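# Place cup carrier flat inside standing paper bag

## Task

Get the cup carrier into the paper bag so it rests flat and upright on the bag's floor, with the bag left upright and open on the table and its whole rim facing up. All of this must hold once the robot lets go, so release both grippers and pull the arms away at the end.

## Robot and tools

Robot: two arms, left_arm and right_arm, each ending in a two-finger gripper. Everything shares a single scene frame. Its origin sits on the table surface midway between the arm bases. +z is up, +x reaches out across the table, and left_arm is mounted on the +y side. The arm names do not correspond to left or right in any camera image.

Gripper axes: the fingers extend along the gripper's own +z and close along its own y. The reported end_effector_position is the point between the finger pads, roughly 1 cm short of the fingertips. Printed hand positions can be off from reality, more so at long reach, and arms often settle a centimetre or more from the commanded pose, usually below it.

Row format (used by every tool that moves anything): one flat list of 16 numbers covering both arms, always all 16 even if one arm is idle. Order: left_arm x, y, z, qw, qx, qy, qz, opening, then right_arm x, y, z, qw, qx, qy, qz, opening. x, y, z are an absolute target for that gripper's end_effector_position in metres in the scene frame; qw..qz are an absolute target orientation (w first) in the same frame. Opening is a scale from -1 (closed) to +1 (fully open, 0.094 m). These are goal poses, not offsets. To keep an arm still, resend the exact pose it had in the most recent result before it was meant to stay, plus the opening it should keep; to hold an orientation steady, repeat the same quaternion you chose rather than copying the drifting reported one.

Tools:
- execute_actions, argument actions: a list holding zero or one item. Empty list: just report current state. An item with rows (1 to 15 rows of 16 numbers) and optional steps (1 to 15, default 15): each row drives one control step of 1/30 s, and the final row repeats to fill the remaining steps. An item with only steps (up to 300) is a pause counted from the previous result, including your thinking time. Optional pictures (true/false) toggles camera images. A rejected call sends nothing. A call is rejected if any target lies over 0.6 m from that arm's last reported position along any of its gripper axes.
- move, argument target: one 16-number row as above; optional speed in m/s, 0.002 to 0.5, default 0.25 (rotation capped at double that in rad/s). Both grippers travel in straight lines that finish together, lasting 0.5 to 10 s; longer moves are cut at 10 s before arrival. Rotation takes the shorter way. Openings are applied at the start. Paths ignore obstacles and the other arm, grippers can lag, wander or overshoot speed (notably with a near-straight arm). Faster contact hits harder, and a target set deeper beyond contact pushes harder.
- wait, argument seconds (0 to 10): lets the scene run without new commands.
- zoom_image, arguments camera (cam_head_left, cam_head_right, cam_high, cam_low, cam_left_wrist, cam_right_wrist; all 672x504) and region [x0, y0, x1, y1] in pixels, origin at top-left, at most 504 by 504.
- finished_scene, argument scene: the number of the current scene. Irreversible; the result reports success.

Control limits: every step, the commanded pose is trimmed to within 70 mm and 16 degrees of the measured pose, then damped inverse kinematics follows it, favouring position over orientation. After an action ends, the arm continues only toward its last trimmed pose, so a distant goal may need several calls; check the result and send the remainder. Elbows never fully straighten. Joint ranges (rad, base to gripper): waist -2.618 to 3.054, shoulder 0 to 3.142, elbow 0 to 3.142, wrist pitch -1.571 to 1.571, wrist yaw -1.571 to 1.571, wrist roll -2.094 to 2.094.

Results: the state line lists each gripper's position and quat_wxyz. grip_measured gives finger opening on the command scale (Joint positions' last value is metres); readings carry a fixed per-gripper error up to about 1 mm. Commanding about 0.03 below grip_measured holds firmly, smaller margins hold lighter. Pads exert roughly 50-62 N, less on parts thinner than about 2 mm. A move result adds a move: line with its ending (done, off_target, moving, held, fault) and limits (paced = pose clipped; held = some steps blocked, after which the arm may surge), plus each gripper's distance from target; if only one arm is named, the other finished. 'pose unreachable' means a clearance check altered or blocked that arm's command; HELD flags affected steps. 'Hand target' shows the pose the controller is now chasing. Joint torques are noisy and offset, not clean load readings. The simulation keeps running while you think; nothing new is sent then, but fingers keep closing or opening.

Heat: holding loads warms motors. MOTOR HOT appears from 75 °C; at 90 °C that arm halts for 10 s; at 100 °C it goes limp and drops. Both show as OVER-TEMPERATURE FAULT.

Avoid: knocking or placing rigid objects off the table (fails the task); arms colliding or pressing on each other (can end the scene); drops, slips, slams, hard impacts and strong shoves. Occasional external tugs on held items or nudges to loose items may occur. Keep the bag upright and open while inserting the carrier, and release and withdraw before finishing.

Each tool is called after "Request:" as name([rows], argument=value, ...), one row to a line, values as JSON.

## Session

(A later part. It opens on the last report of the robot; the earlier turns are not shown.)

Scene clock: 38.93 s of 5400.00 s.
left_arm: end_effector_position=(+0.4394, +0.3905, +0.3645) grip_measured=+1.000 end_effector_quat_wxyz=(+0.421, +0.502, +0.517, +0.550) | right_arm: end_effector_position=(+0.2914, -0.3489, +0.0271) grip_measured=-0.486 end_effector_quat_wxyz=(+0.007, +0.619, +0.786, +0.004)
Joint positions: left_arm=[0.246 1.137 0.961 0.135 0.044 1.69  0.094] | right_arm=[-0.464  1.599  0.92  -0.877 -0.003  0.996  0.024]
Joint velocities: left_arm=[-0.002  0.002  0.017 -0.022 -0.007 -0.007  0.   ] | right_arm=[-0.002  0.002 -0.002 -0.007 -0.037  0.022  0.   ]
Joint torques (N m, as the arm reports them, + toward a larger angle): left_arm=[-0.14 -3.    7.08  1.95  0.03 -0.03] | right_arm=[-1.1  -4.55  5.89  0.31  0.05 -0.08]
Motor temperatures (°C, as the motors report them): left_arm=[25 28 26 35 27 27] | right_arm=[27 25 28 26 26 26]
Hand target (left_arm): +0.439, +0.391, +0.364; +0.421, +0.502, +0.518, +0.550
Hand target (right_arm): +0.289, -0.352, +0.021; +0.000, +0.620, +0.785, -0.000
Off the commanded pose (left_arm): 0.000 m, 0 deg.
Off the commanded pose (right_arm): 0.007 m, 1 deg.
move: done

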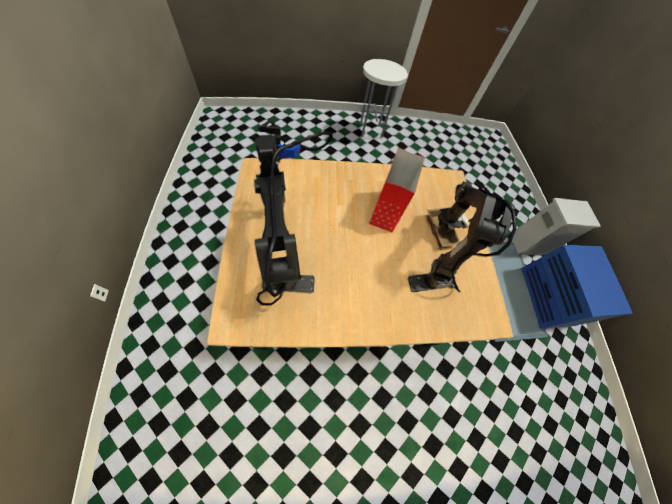

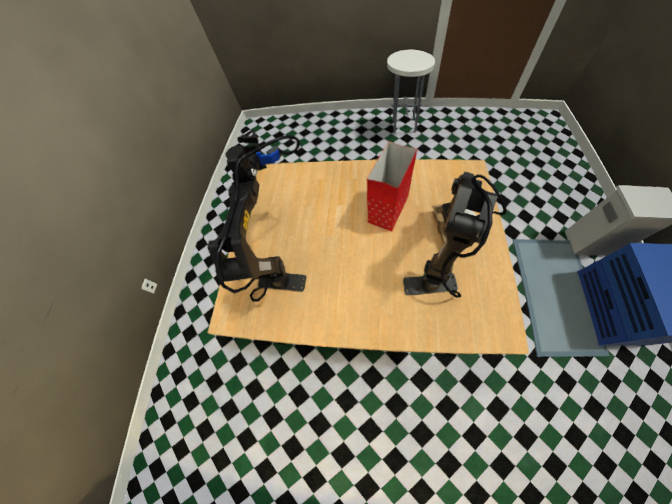

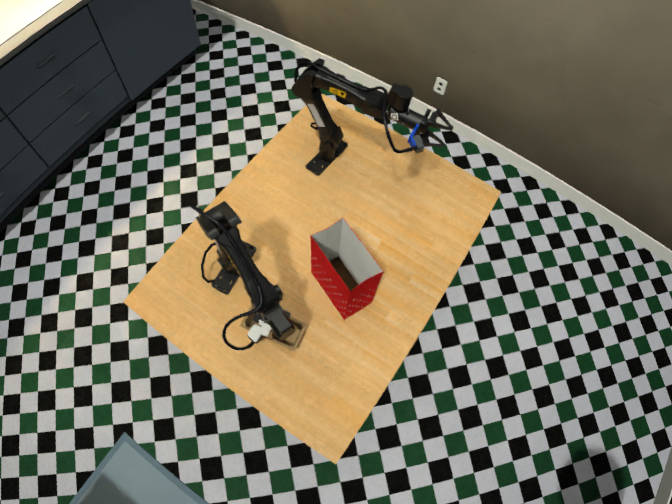

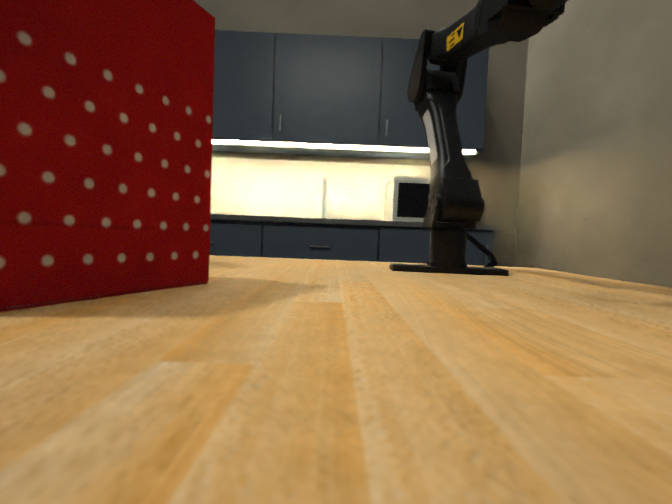

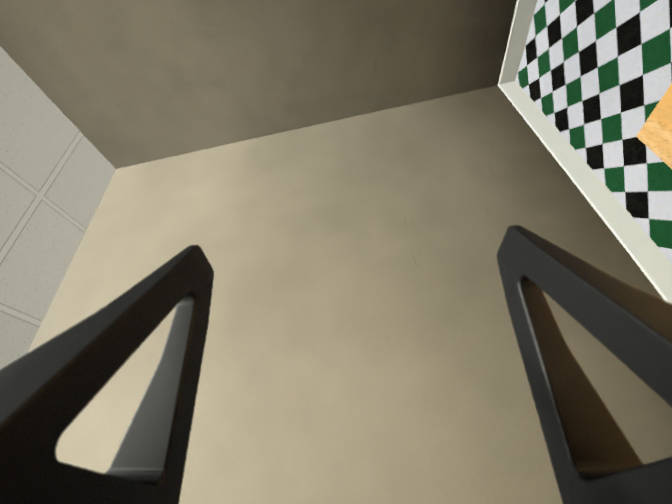

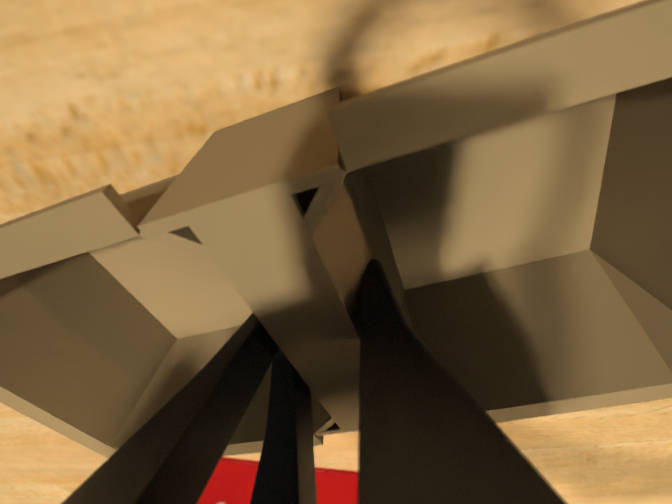

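Request:
move(target=[0.4394,0.3905,0.3645,0.421,0.502,0.518,0.55,1,0.28,-0.38,0.2,0,0.62,0.785,0,-0.53], speed=0.15)

Request:
move(target=[0.4394,0.3905,0.3645,0.421,0.502,0.518,0.55,1,0.33,-0.38,0.39,0.35,0.16,0.92,-0.06,-0.53])

Request:
move(target=[0.4394,0.3905,0.3645,0.421,0.502,0.518,0.55,1,0.37,-0.2,0.40,0.301,-0.448,0.826,-0.163,-0.53])

Scene clock: 47.70 s of 5400.00 s.
left_arm: end_effector_position=(+0.4394, +0.3905, +0.3645) grip_measured=+1.000 end_effector_quat_wxyz=(+0.421, +0.502, +0.517, +0.550) | right_arm: end_effector_position=(+0.2857, -0.3782, +0.1948) grip_measured=-0.486 end_effector_quat_wxyz=(+0.011, +0.618, +0.786, +0.005)
Joint positions: left_arm=[0.246 1.137 0.961 0.135 0.044 1.691 0.094] | right_arm=[-0.576  1.551  1.554 -1.55  -0.004  0.882  0.024]
Joint velocities: left_arm=[-0.002 -0.012 -0.007 -0.037 -0.051 -0.007  0.   ] | right_arm=[-0.002  0.022  0.017 -0.081  0.022 -0.022 -0.   ]
Joint torques (N m, as the arm reports them, + toward a larger angle): left_arm=[ 0.09 -3.03  6.95  1.95  0.03  0.  ] | right_arm=[-1.04 -5.86  8.73  0.02  0.02 -0.05]
Motor temperatures (°C, as the motors report them): left_arm=[25 28 26 36 27 27] | right_arm=[27 26 28 26 26 26]
Hand target (left_arm): +0.439, +0.391, +0.364; +0.421, +0.502, +0.518, +0.550
Hand target (right_arm): +0.284, -0.381, +0.199; +0.012, +0.620, +0.785, +0.004
Off the commanded pose (left_arm): 0.000 m, 0 deg.
Off the commanded pose (right_arm): 0.008 m, 1 deg.
joint sent to its limit (right arm) — the command would take joint 4 (wrist pitch) past its lower limit, so that joint was sent only as far as its limit.
After step 90, 3.97 s passed at rest.
move: done

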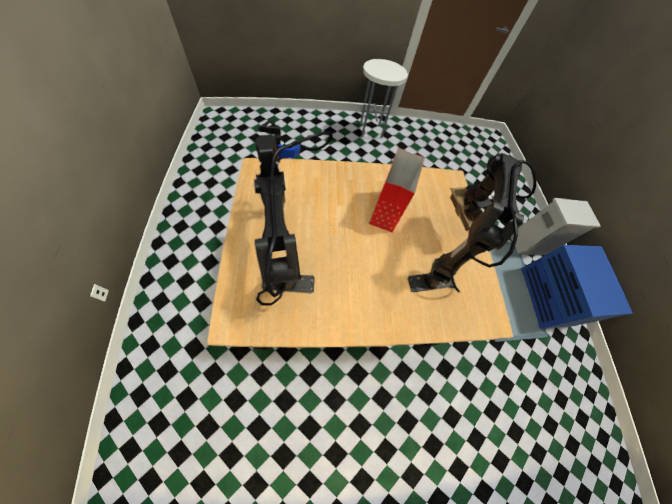

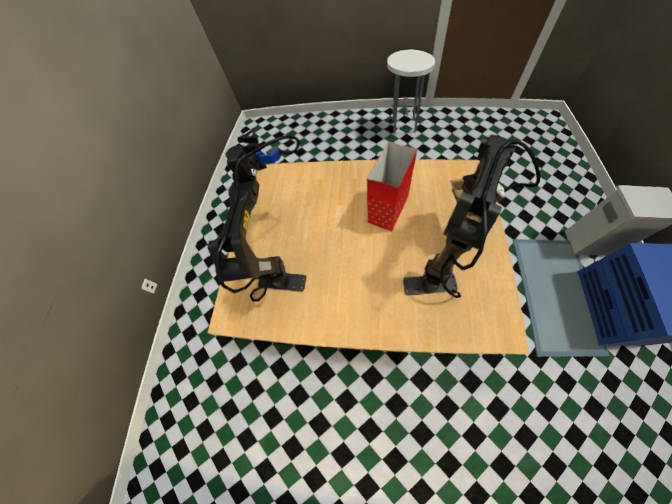

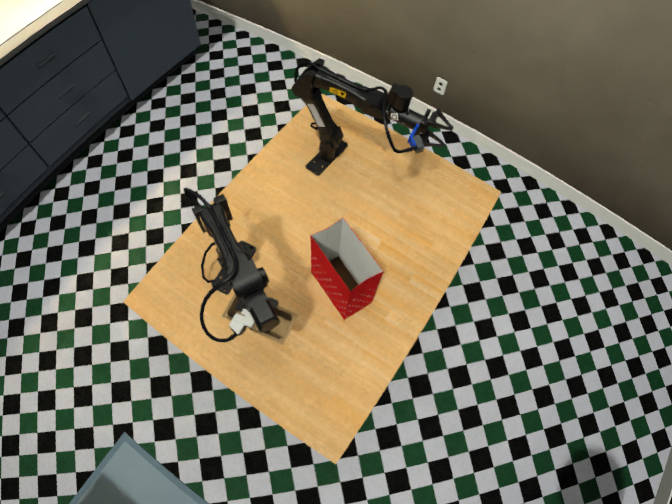

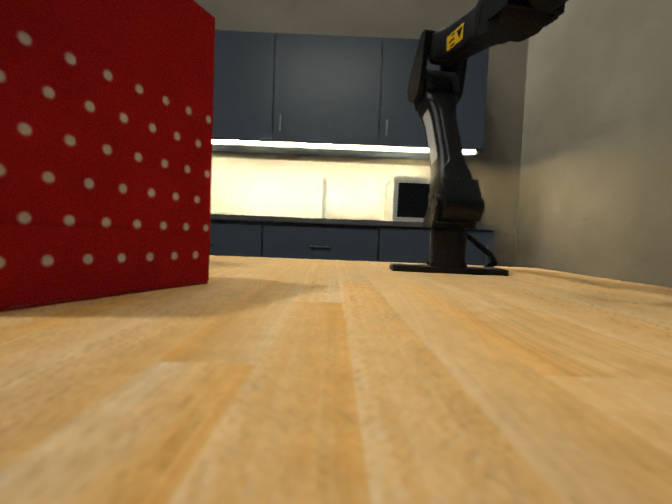

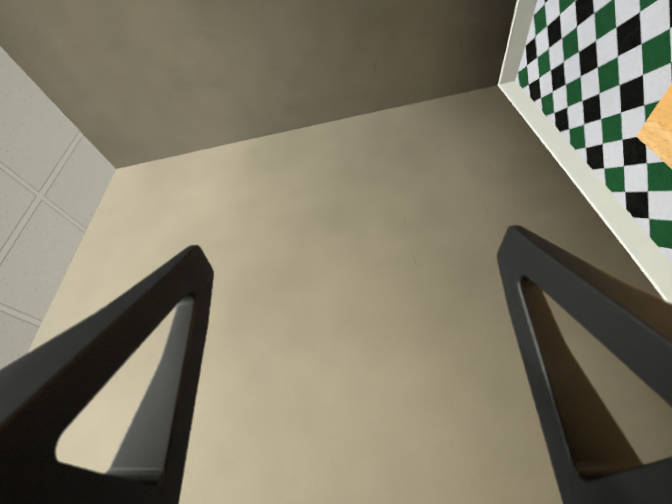

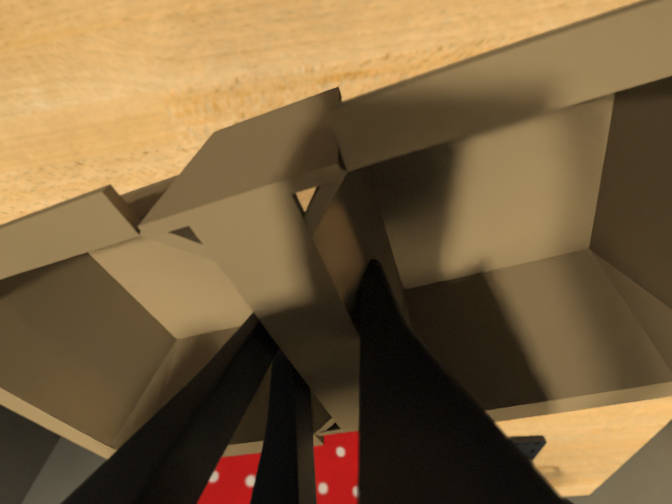

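Scene clock: 50.67 s of 5400.00 s.
left_arm: end_effector_position=(+0.4394, +0.3905, +0.3645) grip_measured=+1.000 end_effector_quat_wxyz=(+0.421, +0.502, +0.517, +0.550) | right_arm: end_effector_position=(+0.3303, -0.3780, +0.3763) grip_measured=-0.485 end_effector_quat_wxyz=(+0.327, +0.157, +0.930, -0.053)
Joint positions: left_arm=[0.246 1.137 0.961 0.135 0.044 1.691 0.094] | right_arm=[-0.541  1.44   2.054 -1.512 -0.055 -0.061  0.024]
Joint velocities: left_arm=[-0.002 -0.002 -0.007 -0.022  0.037  0.022  0.   ] | right_arm=[-0.012  0.007  0.017 -0.007 -0.037 -0.081 -0.   ]
Joint torques (N m, as the arm reports them, + toward a larger angle): left_arm=[ 0.   -2.97  6.89  1.94  0.03 -0.03] | right_arm=[-1.15 -4.    8.3   1.65 -0.1  -0.07]
Motor temperatures (°C, as the motors report them): left_arm=[25 28 26 36 27 27] | right_arm=[27 26 28 26 26 26]
Hand target (left_arm): +0.439, +0.391, +0.364; +0.421, +0.502, +0.518, +0.550
Hand target (right_arm): +0.333, -0.381, +0.389; +0.351, +0.155, +0.922, -0.058
Off the commanded pose (left_arm): 0.000 m, 0 deg.
Off the commanded pose (right_arm): 0.014 m, 3 deg.
move: off_target (right_arm)

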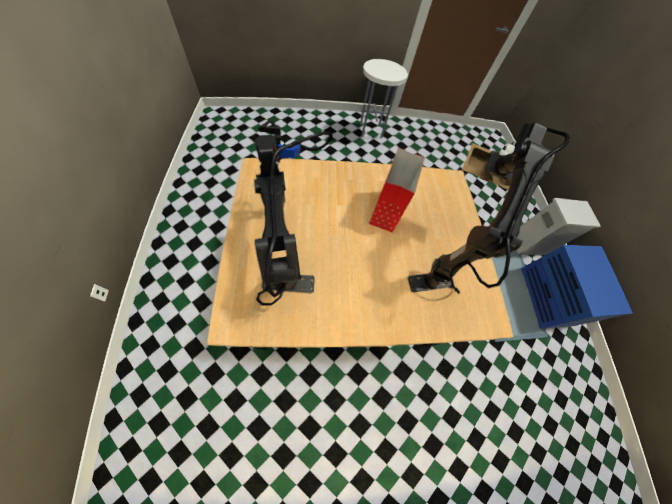

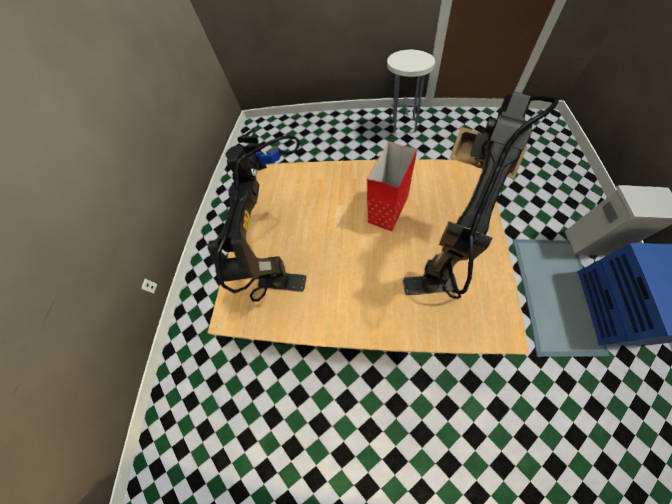

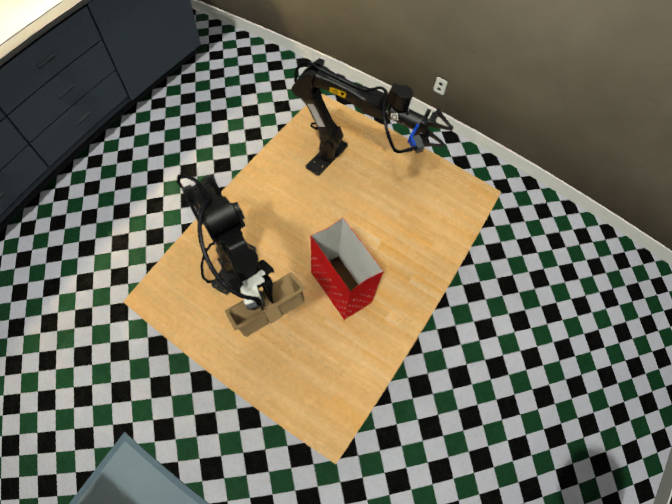

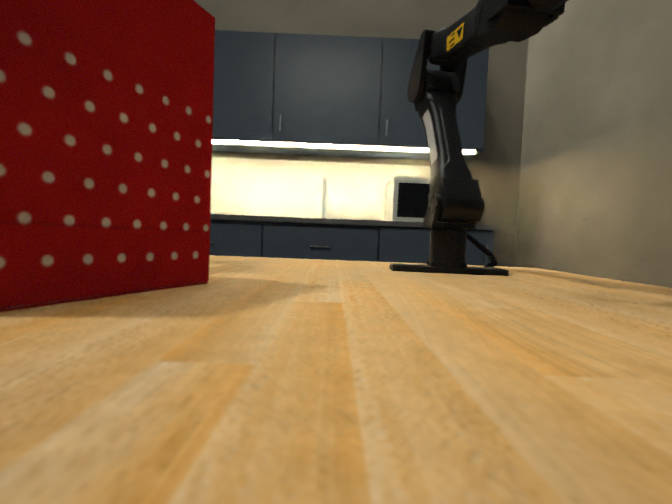

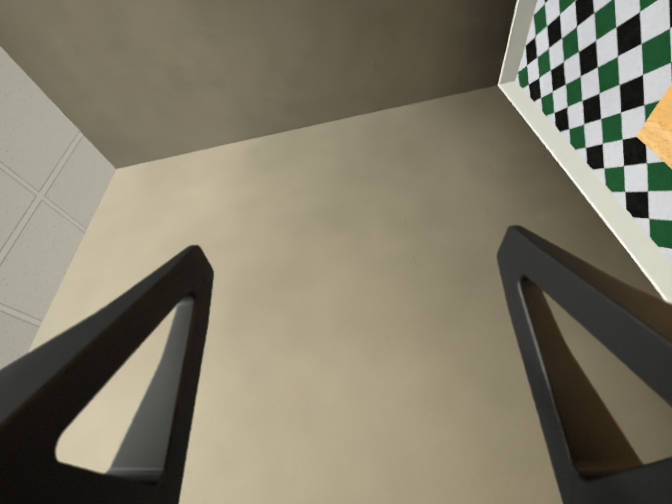

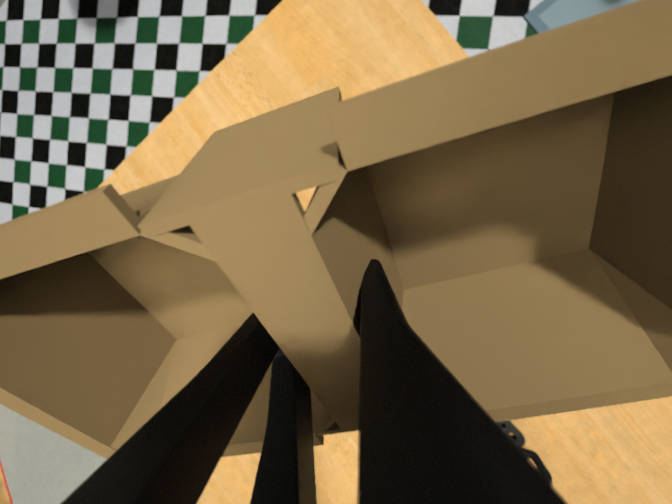

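Scene clock: 53.73 s of 5400.00 s.
left_arm: end_effector_position=(+0.4394, +0.3905, +0.3645) grip_measured=+1.000 end_effector_quat_wxyz=(+0.421, +0.503, +0.517, +0.551) | right_arm: end_effector_position=(+0.3666, -0.2001, +0.3937) grip_measured=-0.484 end_effector_quat_wxyz=(+0.306, -0.446, +0.825, -0.164)
Joint positions: left_arm=[0.246 1.137 0.961 0.135 0.044 1.691 0.094] | right_arm=[ 0.172  1.559  2.24  -1.563  0.19  -0.763  0.024]
Joint velocities: left_arm=[ 0.012 -0.007  0.002 -0.066 -0.007 -0.081  0.   ] | right_arm=[-0.007  0.002 -0.017 -0.007  0.051  0.007  0.   ]
Joint torques (N m, as the arm reports them, + toward a larger angle): left_arm=[-0.04 -3.07  6.96  1.96  0.03  0.01] | right_arm=[ 1.02 -3.81  8.04  1.38  0.23 -0.03]
Motor temperatures (°C, as the motors report them): left_arm=[25 28 26 36 27 27] | right_arm=[27 26 29 27 26 26]
Hand target (left_arm): +0.439, +0.391, +0.364; +0.421, +0.502, +0.518, +0.550
Hand target (right_arm): +0.368, -0.198, +0.399; +0.311, -0.449, +0.820, -0.170
Off the commanded pose (left_arm): 0.000 m, 0 deg.
Off the commanded pose (right_arm): 0.007 m, 1 deg.
joint sent to its limit (right arm) — the command would take joint 4 (wrist pitch) past its lower limit, so that joint was sent only as far as its limit.
move: done

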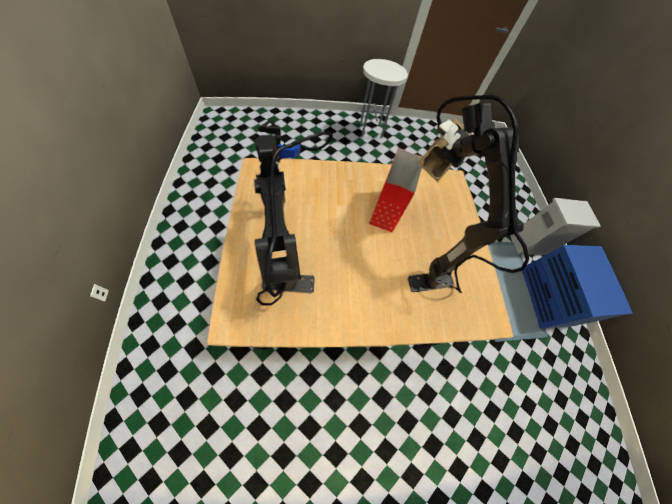

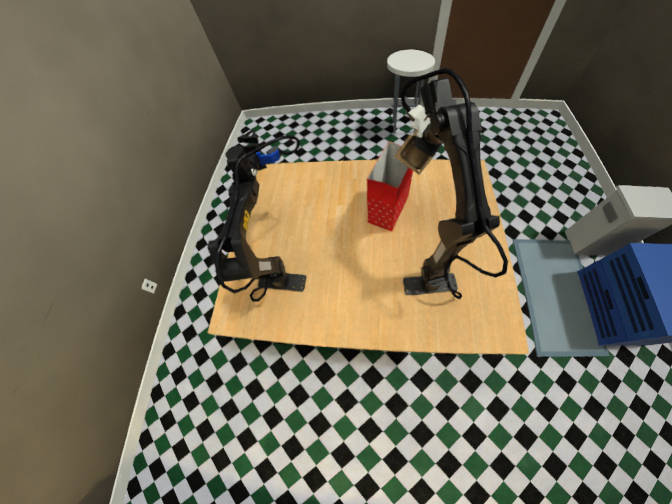

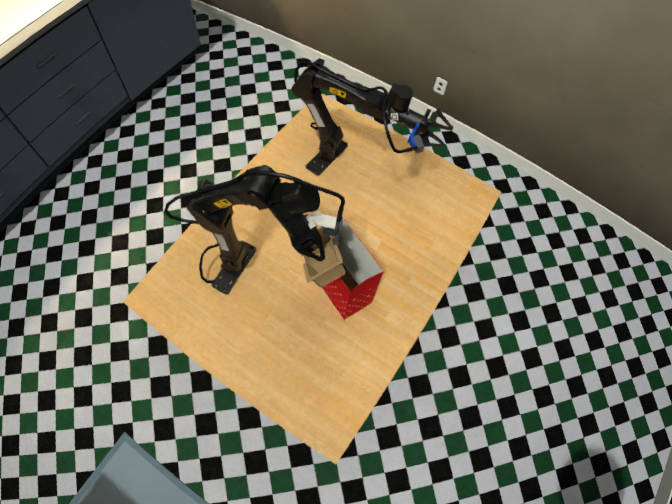

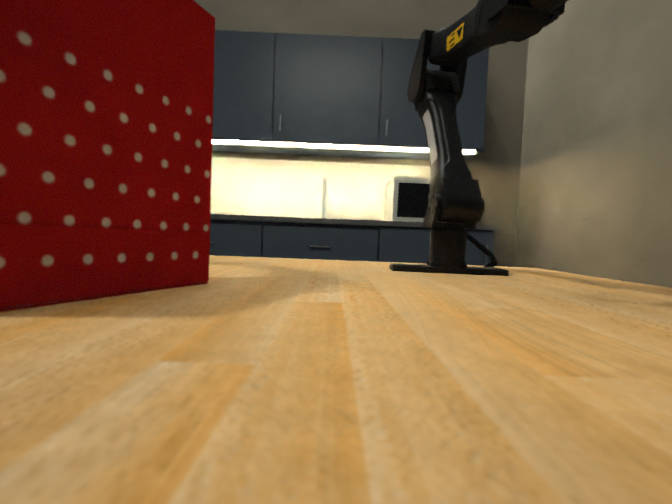

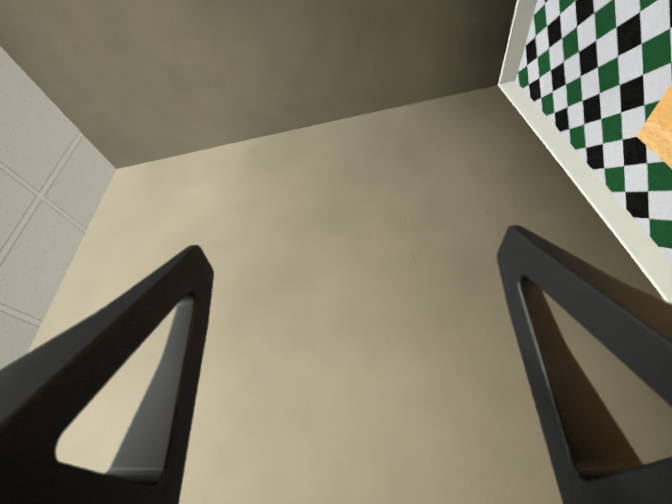

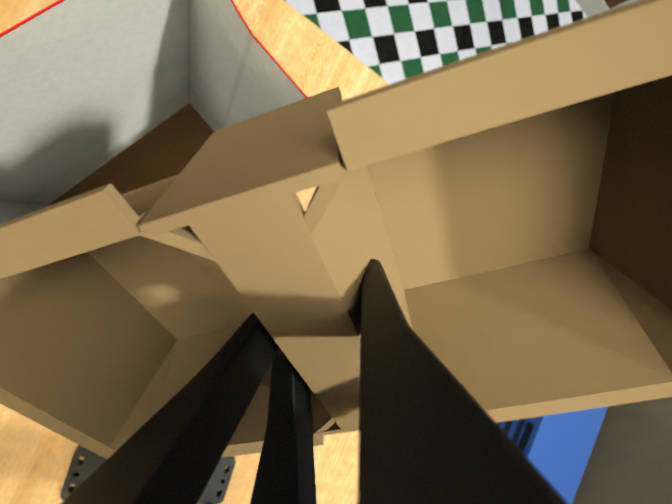

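Request:
move(target=[0.4394,0.3905,0.3645,0.421,0.502,0.518,0.55,1,0.385,-0.125,0.37,0.29,-0.498,0.797,-0.181,-0.53], speed=0.1)

Request:
zoom_image(camera="cam_high", region=[280,170,430,330])

Request:
zoom_image(camera="cam_head_right", region=[340,90,460,240])

Scene clock: 58.53 s of 5400.00 s.
left_arm: end_effector_position=(+0.4394, +0.3905, +0.3645) grip_measured=+1.000 end_effector_quat_wxyz=(+0.421, +0.503, +0.517, +0.551) | right_arm: end_effector_position=(+0.3786, -0.1281, +0.3640) grip_measured=-0.484 end_effector_quat_wxyz=(+0.274, -0.506, +0.798, -0.177)
Joint positions: left_arm=[0.246 1.137 0.961 0.135 0.044 1.691 0.094] | right_arm=[ 0.423  1.676  2.24  -1.548  0.332 -0.684  0.024]
Joint velocities: left_arm=[-0.012 -0.002  0.002 -0.037  0.022  0.022  0.   ] | right_arm=[ 0.017 -0.007  0.002 -0.007  0.051 -0.022 -0.   ]
Joint torques (N m, as the arm reports them, + toward a larger angle): left_arm=[-0.02 -3.01  7.05  1.95  0.02 -0.06] | right_arm=[ 0.83 -5.97  6.52  1.53  0.34  0.09]
Motor temperatures (°C, as the motors report them): left_arm=[25 28 26 36 27 27] | right_arm=[27 26 29 28 26 26]
Hand target (left_arm): +0.439, +0.391, +0.364; +0.421, +0.502, +0.518, +0.550
Hand target (right_arm): +0.383, -0.125, +0.369; +0.288, -0.499, +0.797, -0.182
Off the commanded pose (left_arm): 0.000 m, 0 deg.
Off the commanded pose (right_arm): 0.009 m, 2 deg.
After step 90, 0.60 s passed at rest.
move: done

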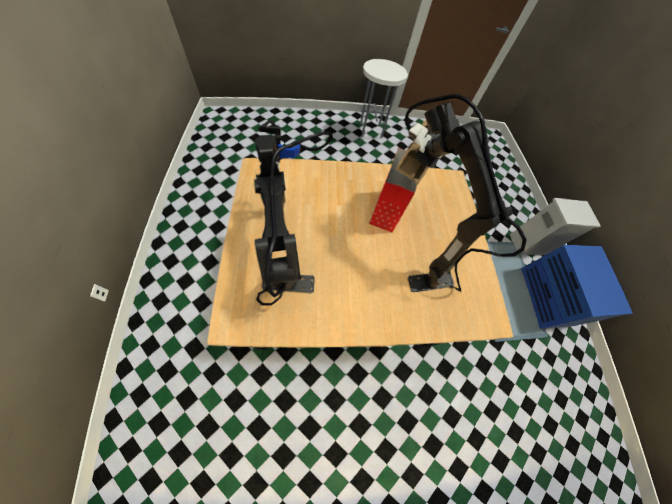

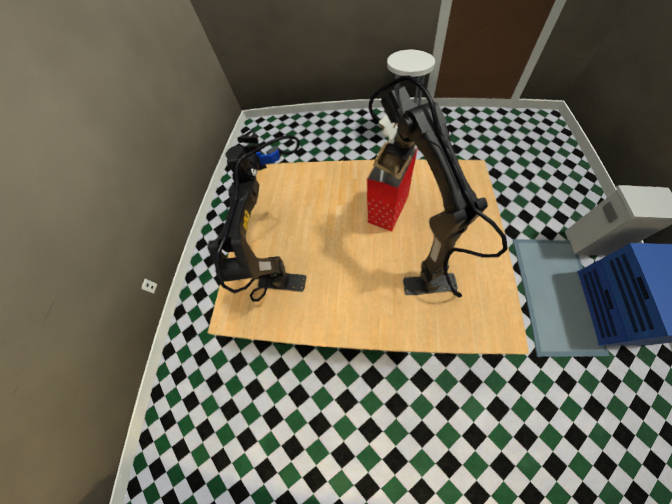

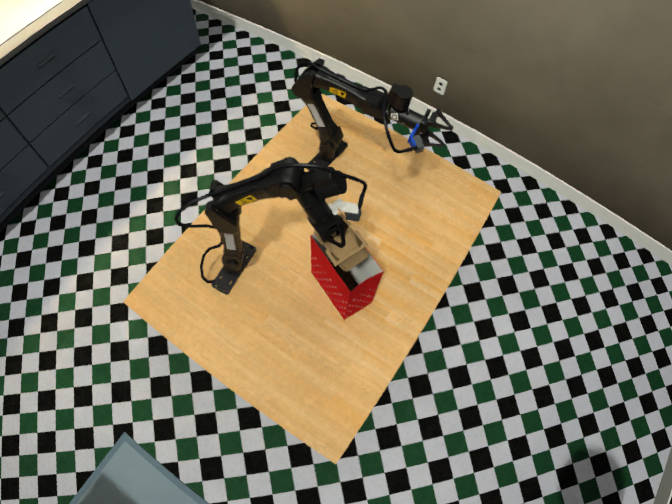

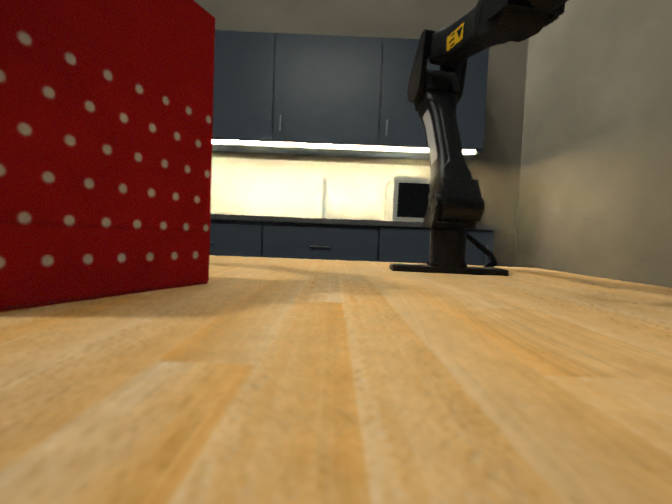

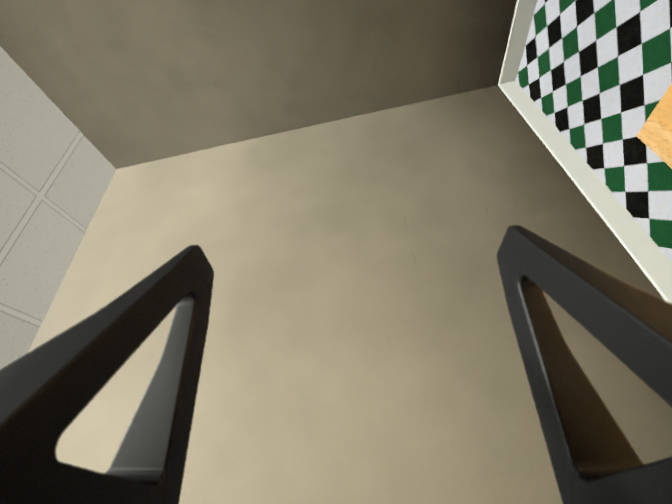

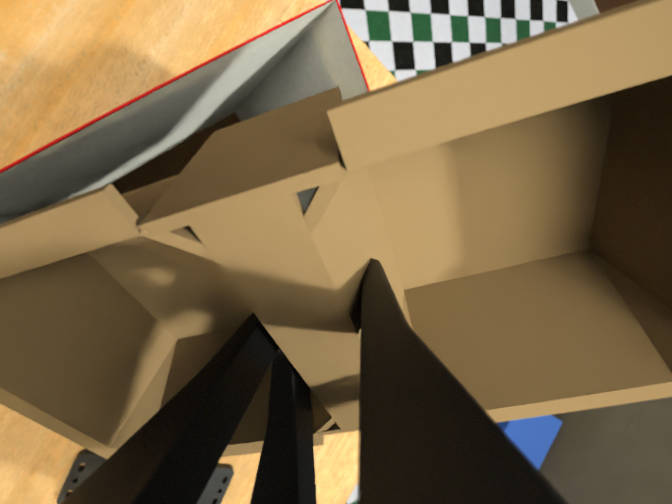

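Region (280, 170, 430, 330) of cam_high's 672x504 image, scaled by 3.150, with more detail than that image has; it fills the left 472 columns of this view, and the rest is white.

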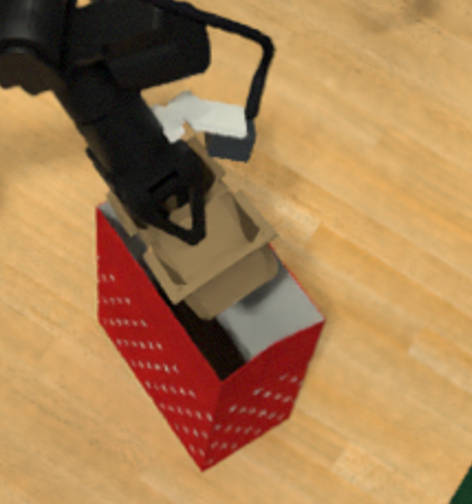

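Region (340, 90, 460, 240) of cam_head_right's 672x504 image, scaled by 3.360, with more detail than that image has; it fills the left 403 columns of this view, and the rest is white.

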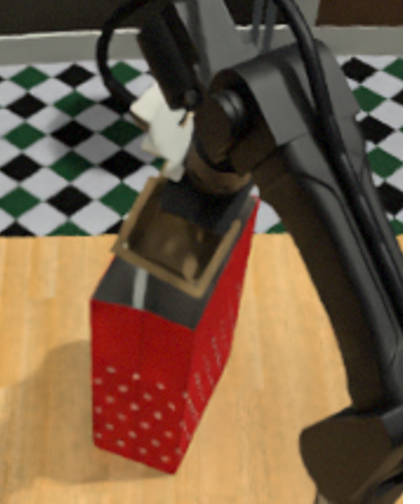

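Request:
move(target=[0.4394,0.3905,0.3645,0.421,0.502,0.518,0.55,1,0.385,-0.12,0.315,0.235,-0.509,0.815,-0.147,-0.53], speed=0.04)

Request:
zoom_image(camera="cam_high", region=[280,170,430,330])

Request:
zoom_image(camera="cam_head_right", region=[340,90,460,240])

Scene clock: 63.77 s of 5400.00 s.
left_arm: end_effector_position=(+0.4394, +0.3905, +0.3645) grip_measured=+1.000 end_effector_quat_wxyz=(+0.420, +0.503, +0.517, +0.551) | right_arm: end_effector_position=(+0.3809, -0.1188, +0.3104) grip_measured=-0.484 end_effector_quat_wxyz=(+0.219, -0.520, +0.812, -0.149)
Joint positions: left_arm=[0.246 1.137 0.961 0.135 0.044 1.692 0.094] | right_arm=[ 0.417  1.676  2.049 -1.48   0.28  -0.663  0.024]
Joint velocities: left_arm=[ 0.002  0.002  0.007 -0.037 -0.007  0.022  0.   ] | right_arm=[ 0.002 -0.017 -0.002 -0.051  0.007 -0.022 -0.001]
Joint torques (N m, as the arm reports them, + toward a larger angle): left_arm=[-0.11 -3.06  6.97  1.96  0.03 -0.03] | right_arm=[-1.07 -8.37  5.3   1.33  0.07  0.09]
Motor temperatures (°C, as the motors report them): left_arm=[25 28 26 36 27 27] | right_arm=[27 26 28 28 26 26]
Hand target (left_arm): +0.439, +0.391, +0.364; +0.421, +0.502, +0.518, +0.550
Hand target (right_arm): +0.384, -0.121, +0.315; +0.234, -0.508, +0.816, -0.147
Off the commanded pose (left_arm): 0.000 m, 0 deg.
Off the commanded pose (right_arm): 0.006 m, 2 deg.
After step 90, 0.67 s passed at rest.
move: done

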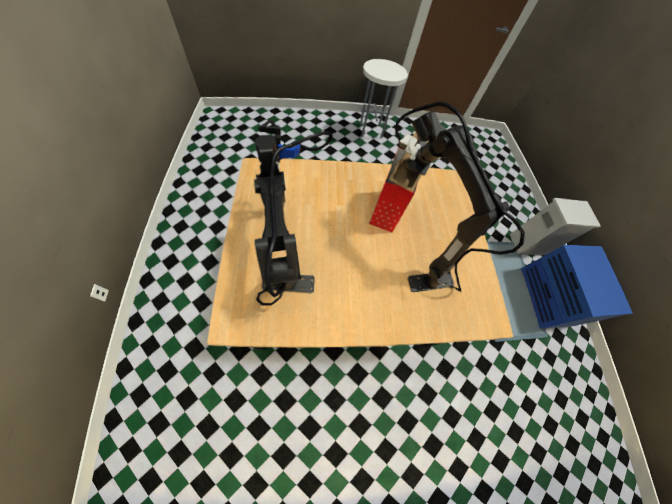

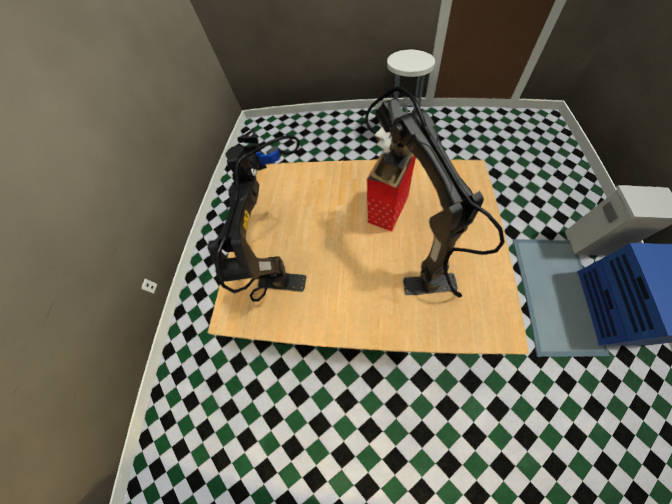

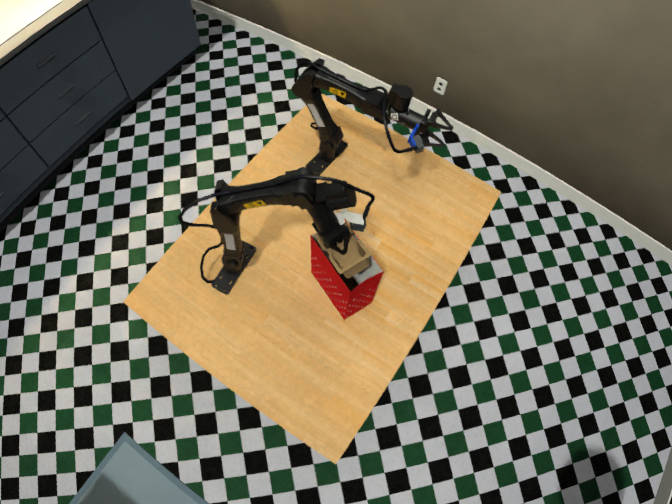

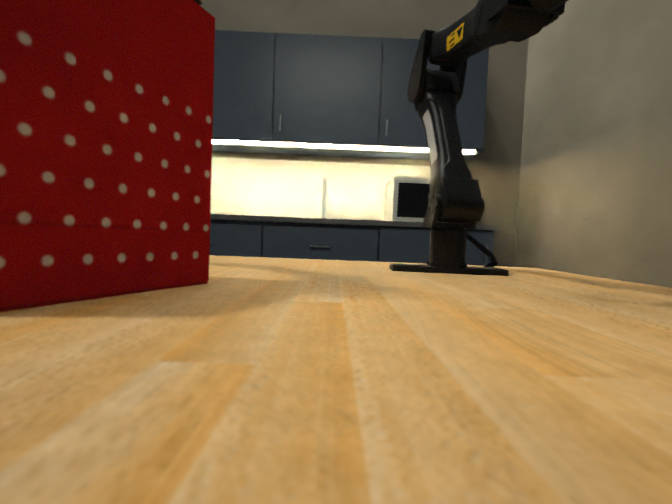

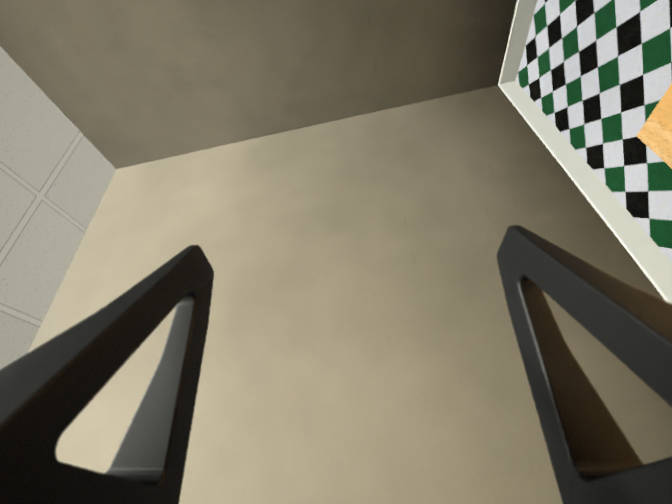

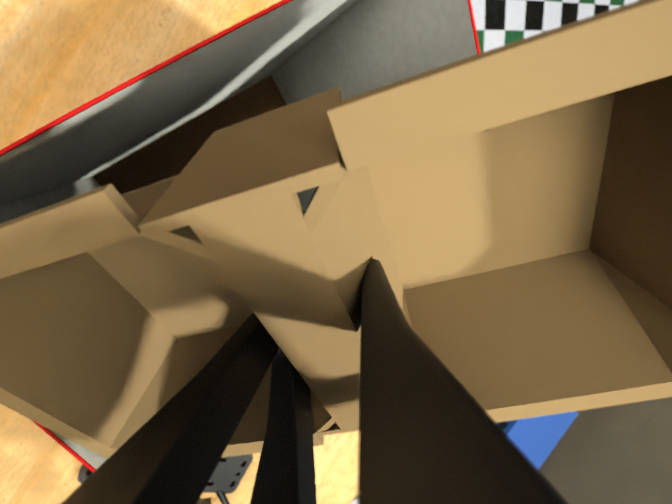

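Region (280, 170, 430, 330) of cam_high's 672x504 image, scaled by 3.150, with more detail than that image has; it fills the left 472 columns of this view, and the rest is white.

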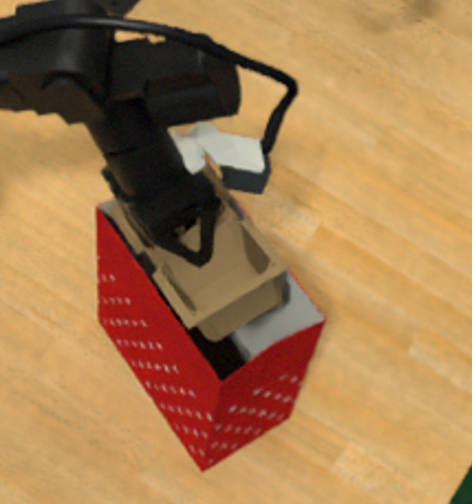

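Region (340, 90, 460, 240) of cam_head_right's 672x504 image, scaled by 3.360, with more detail than that image has; it fills the left 403 columns of this view, and the rest is white.

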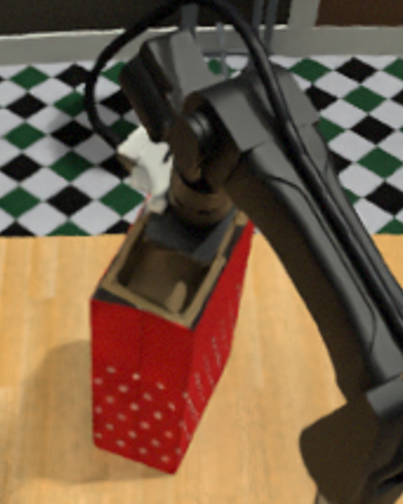

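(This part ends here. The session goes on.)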